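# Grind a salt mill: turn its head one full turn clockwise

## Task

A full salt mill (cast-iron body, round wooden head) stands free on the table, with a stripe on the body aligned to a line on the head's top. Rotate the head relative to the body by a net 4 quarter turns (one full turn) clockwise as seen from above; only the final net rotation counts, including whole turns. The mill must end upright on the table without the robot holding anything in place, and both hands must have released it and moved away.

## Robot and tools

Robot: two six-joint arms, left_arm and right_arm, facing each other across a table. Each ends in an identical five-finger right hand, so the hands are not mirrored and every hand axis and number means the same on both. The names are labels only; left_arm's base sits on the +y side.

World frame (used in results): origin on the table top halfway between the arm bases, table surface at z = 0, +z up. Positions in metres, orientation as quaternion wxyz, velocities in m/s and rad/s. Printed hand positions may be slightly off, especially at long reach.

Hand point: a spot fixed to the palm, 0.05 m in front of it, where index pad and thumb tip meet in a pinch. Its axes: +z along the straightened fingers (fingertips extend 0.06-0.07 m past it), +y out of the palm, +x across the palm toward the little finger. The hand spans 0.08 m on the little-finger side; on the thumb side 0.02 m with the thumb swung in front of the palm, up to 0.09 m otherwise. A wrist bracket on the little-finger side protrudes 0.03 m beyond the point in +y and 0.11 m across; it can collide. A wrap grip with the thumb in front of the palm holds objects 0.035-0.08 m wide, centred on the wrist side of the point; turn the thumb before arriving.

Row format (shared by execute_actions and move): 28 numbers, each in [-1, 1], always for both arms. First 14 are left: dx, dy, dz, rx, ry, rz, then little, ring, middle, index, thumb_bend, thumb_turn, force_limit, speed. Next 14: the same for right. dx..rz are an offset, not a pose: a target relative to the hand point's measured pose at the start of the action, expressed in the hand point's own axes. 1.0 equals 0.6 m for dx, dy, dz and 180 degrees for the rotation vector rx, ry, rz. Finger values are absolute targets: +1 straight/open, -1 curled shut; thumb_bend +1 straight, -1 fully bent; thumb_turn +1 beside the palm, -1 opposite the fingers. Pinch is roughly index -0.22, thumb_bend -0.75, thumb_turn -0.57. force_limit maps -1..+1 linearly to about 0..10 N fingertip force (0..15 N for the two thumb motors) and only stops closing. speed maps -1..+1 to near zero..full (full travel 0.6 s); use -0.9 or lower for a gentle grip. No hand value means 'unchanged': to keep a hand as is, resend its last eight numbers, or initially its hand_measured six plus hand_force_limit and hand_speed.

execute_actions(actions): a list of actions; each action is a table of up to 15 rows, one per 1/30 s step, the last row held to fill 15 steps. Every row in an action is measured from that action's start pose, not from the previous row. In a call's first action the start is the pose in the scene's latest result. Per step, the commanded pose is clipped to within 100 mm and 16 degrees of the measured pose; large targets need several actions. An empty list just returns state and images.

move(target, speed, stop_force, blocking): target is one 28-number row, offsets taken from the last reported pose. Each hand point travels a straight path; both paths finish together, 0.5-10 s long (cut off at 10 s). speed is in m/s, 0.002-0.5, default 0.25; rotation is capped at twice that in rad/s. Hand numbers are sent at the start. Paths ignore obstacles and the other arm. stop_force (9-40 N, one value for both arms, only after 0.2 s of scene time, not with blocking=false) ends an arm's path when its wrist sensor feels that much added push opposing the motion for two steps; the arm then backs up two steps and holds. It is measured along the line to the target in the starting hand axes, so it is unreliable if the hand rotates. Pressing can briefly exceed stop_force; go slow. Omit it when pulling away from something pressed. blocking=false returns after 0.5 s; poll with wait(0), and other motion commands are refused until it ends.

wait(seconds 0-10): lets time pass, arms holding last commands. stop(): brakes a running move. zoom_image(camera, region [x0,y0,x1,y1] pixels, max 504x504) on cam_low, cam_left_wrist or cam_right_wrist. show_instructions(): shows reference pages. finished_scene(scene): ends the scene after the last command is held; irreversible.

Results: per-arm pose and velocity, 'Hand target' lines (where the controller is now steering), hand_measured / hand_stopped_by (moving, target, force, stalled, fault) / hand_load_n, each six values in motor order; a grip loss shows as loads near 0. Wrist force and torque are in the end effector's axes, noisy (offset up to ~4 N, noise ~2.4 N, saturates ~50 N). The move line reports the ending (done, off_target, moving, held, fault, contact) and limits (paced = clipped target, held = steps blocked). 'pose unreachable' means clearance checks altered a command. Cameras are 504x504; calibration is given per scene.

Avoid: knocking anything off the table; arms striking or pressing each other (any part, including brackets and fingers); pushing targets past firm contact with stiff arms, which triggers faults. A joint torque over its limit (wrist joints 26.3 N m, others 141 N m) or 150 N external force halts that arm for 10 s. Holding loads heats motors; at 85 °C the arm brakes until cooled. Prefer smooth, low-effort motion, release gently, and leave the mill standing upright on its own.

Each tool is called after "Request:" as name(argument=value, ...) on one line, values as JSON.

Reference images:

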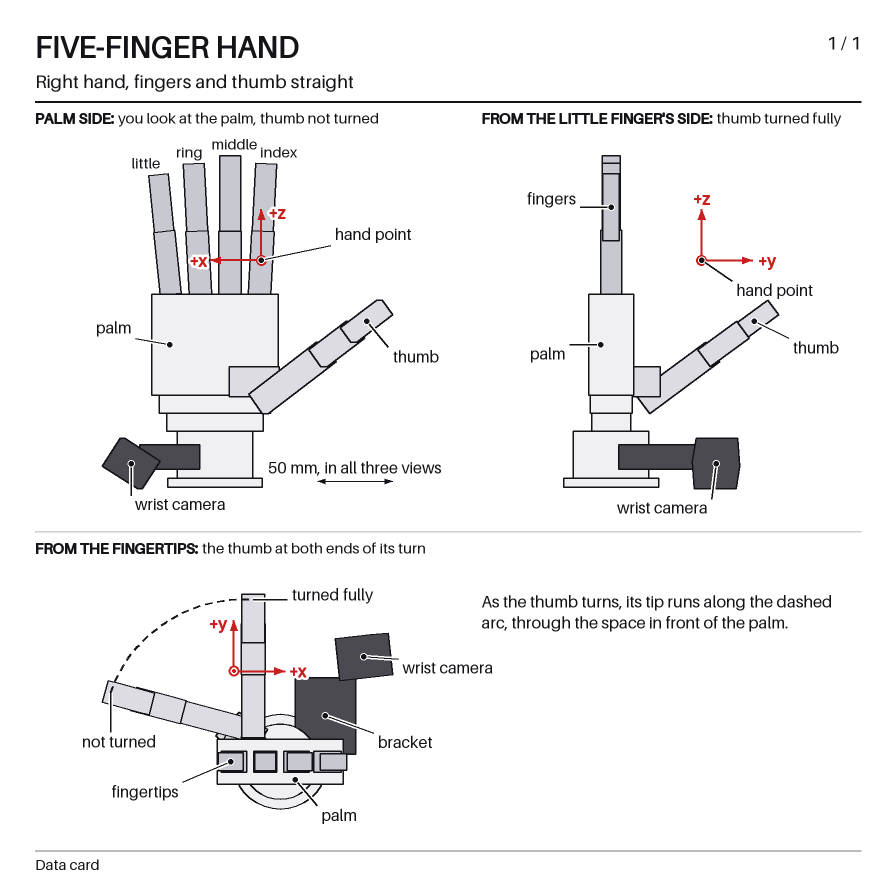

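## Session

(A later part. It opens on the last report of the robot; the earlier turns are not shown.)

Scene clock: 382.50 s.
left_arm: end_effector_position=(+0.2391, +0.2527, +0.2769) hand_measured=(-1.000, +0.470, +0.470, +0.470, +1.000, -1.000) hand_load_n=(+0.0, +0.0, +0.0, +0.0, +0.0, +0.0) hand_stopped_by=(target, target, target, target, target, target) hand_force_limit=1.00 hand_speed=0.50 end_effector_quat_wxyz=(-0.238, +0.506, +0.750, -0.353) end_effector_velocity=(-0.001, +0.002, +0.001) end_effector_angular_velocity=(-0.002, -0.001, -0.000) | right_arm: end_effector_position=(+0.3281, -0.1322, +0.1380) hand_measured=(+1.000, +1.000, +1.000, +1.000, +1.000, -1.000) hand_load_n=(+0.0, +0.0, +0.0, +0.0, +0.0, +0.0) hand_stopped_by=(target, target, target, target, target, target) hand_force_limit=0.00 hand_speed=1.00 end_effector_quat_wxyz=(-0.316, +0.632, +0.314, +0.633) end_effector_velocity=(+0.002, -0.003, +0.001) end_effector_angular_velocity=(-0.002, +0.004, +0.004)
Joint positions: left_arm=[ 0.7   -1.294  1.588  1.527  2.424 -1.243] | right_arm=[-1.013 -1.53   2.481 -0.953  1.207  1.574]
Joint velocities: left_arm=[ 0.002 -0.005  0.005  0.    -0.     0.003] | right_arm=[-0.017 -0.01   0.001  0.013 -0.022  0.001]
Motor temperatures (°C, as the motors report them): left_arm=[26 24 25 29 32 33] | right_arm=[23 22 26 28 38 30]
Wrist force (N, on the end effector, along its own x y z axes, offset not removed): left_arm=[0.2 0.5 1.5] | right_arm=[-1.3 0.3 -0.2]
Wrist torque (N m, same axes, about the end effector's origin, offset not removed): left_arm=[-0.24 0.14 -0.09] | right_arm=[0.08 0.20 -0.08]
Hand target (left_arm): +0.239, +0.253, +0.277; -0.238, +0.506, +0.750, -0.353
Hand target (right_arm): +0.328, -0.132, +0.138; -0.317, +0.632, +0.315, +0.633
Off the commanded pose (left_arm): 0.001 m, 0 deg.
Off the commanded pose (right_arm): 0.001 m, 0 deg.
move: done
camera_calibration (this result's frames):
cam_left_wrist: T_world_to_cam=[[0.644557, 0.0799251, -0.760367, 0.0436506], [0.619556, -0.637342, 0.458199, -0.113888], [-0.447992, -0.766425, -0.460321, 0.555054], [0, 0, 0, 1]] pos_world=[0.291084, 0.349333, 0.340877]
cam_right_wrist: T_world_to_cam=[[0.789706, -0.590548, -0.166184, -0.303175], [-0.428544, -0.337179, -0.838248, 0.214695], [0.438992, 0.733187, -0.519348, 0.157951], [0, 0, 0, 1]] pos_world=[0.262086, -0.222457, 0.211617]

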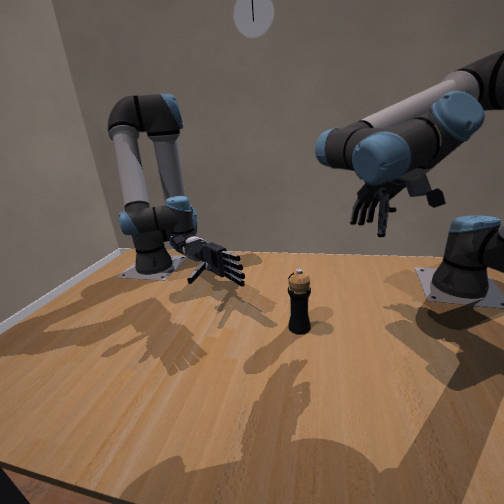

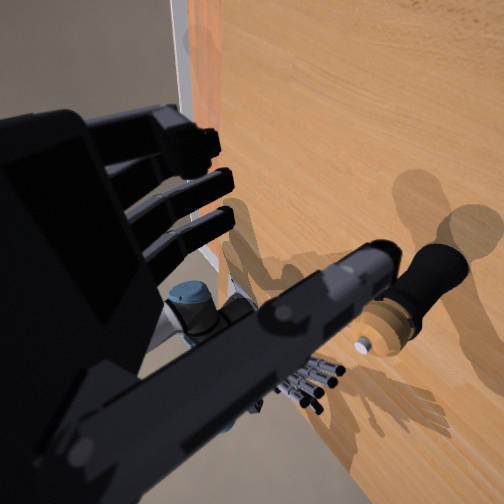

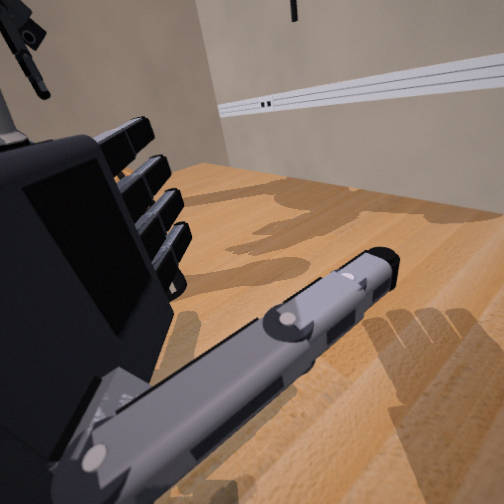

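Request:
move(target=[0,0,0,0,0,0,-1,0.47,0.47,0.47,1,-1,1,0.5, 0,0,0,0.2,0,0,1,1,1,1,1,-1,0,1], speed=0.4)

Request:
zoom_image(camera="cam_right_wrist", region=[170, 110, 350, 290])

Scene clock: 392.17 s.
left_arm: end_effector_position=(+0.2391, +0.2527, +0.2769) hand_measured=(-1.000, +0.470, +0.470, +0.470, +1.000, -1.000) hand_load_n=(+0.0, +0.0, +0.0, +0.0, +0.0, +0.0) hand_stopped_by=(target, target, target, target, target, target) hand_force_limit=1.00 hand_speed=0.50 end_effector_quat_wxyz=(-0.238, +0.506, +0.750, -0.353) end_effector_velocity=(-0.000, -0.000, +0.000) end_effector_angular_velocity=(-0.001, -0.000, -0.001) | right_arm: end_effector_position=(+0.3281, -0.1319, +0.1382) hand_measured=(+1.000, +1.000, +1.000, +1.000, +1.000, -1.000) hand_load_n=(+0.0, +0.0, +0.0, +0.0, +0.0, +0.0) hand_stopped_by=(target, target, target, target, target, target) hand_force_limit=0.00 hand_speed=1.00 end_effector_quat_wxyz=(-0.496, +0.504, +0.494, +0.506) end_effector_velocity=(+0.001, +0.000, +0.000) end_effector_angular_velocity=(+0.003, -0.000, +0.012)
Joint positions: left_arm=[ 0.7   -1.294  1.588  1.527  2.424 -1.243] | right_arm=[-1.483 -1.455  2.395 -0.976  0.109  1.606]
Joint velocities: left_arm=[ 0.    -0.    -0.     0.     0.     0.001] | right_arm=[-0.003  0.002  0.    -0.034 -0.015  0.032]
Motor temperatures (°C, as the motors report them): left_arm=[26 24 25 29 32 33] | right_arm=[23 22 26 28 38 30]
Wrist force (N, on the end effector, along its own x y z axes, offset not removed): left_arm=[4.2 2.2 -0.3] | right_arm=[-2.0 0.2 0.5]
Wrist torque (N m, same axes, about the end effector's origin, offset not removed): left_arm=[0.20 -0.45 0.12] | right_arm=[0.12 0.45 -0.07]
Hand target (left_arm): +0.239, +0.253, +0.277; -0.238, +0.506, +0.750, -0.353
Hand target (right_arm): +0.328, -0.132, +0.138; +0.497, -0.503, -0.494, -0.505
Off the commanded pose (left_arm): 0.000 m, 0 deg.
Off the commanded pose (right_arm): 0.000 m, 0 deg.
move: done
camera_calibration (this result's frames):
cam_left_wrist: T_world_to_cam=[[0.64453, 0.0799673, -0.760386, 0.0436597], [0.619571, -0.637369, 0.45814, -0.11386], [-0.44801, -0.766398, -0.460348, 0.555068], [0, 0, 0, 1]] pos_world=[0.29108, 0.34934, 0.340887]
cam_right_wrist: T_world_to_cam=[[0.986277, -0.0147487, -0.164438, -0.291772], [-0.147755, -0.52323, -0.839285, 0.0984896], [-0.0736605, 0.852064, -0.518229, 0.341581], [0, 0, 0, 1]] pos_world=[0.327482, -0.243819, 0.211699]

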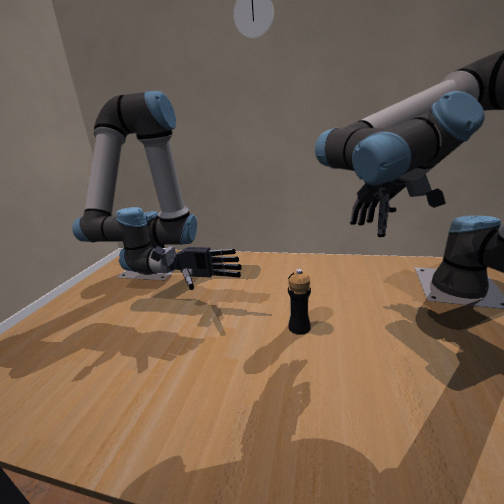

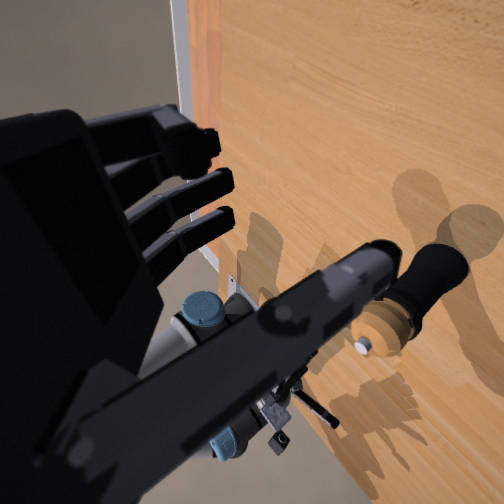

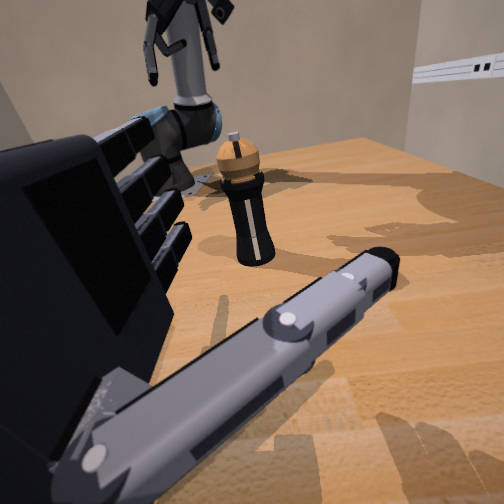

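Region (170, 110, 350, 290) of cam_right_wrist's 504x504 image, scaled by 2.800, with more detail than that image has.

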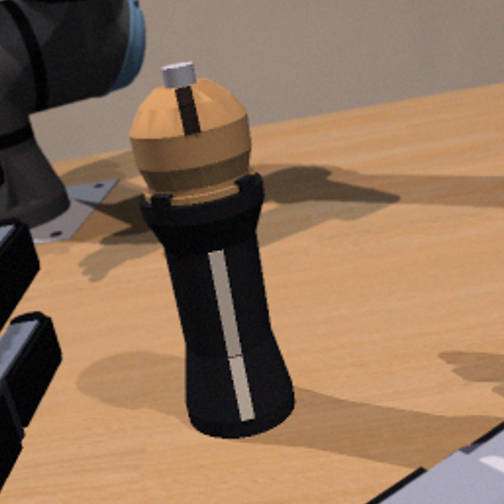

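The line and stripe are aligned after one full turn.

Request:
finished_scene(scene=1)

The scene is finished: the task was done.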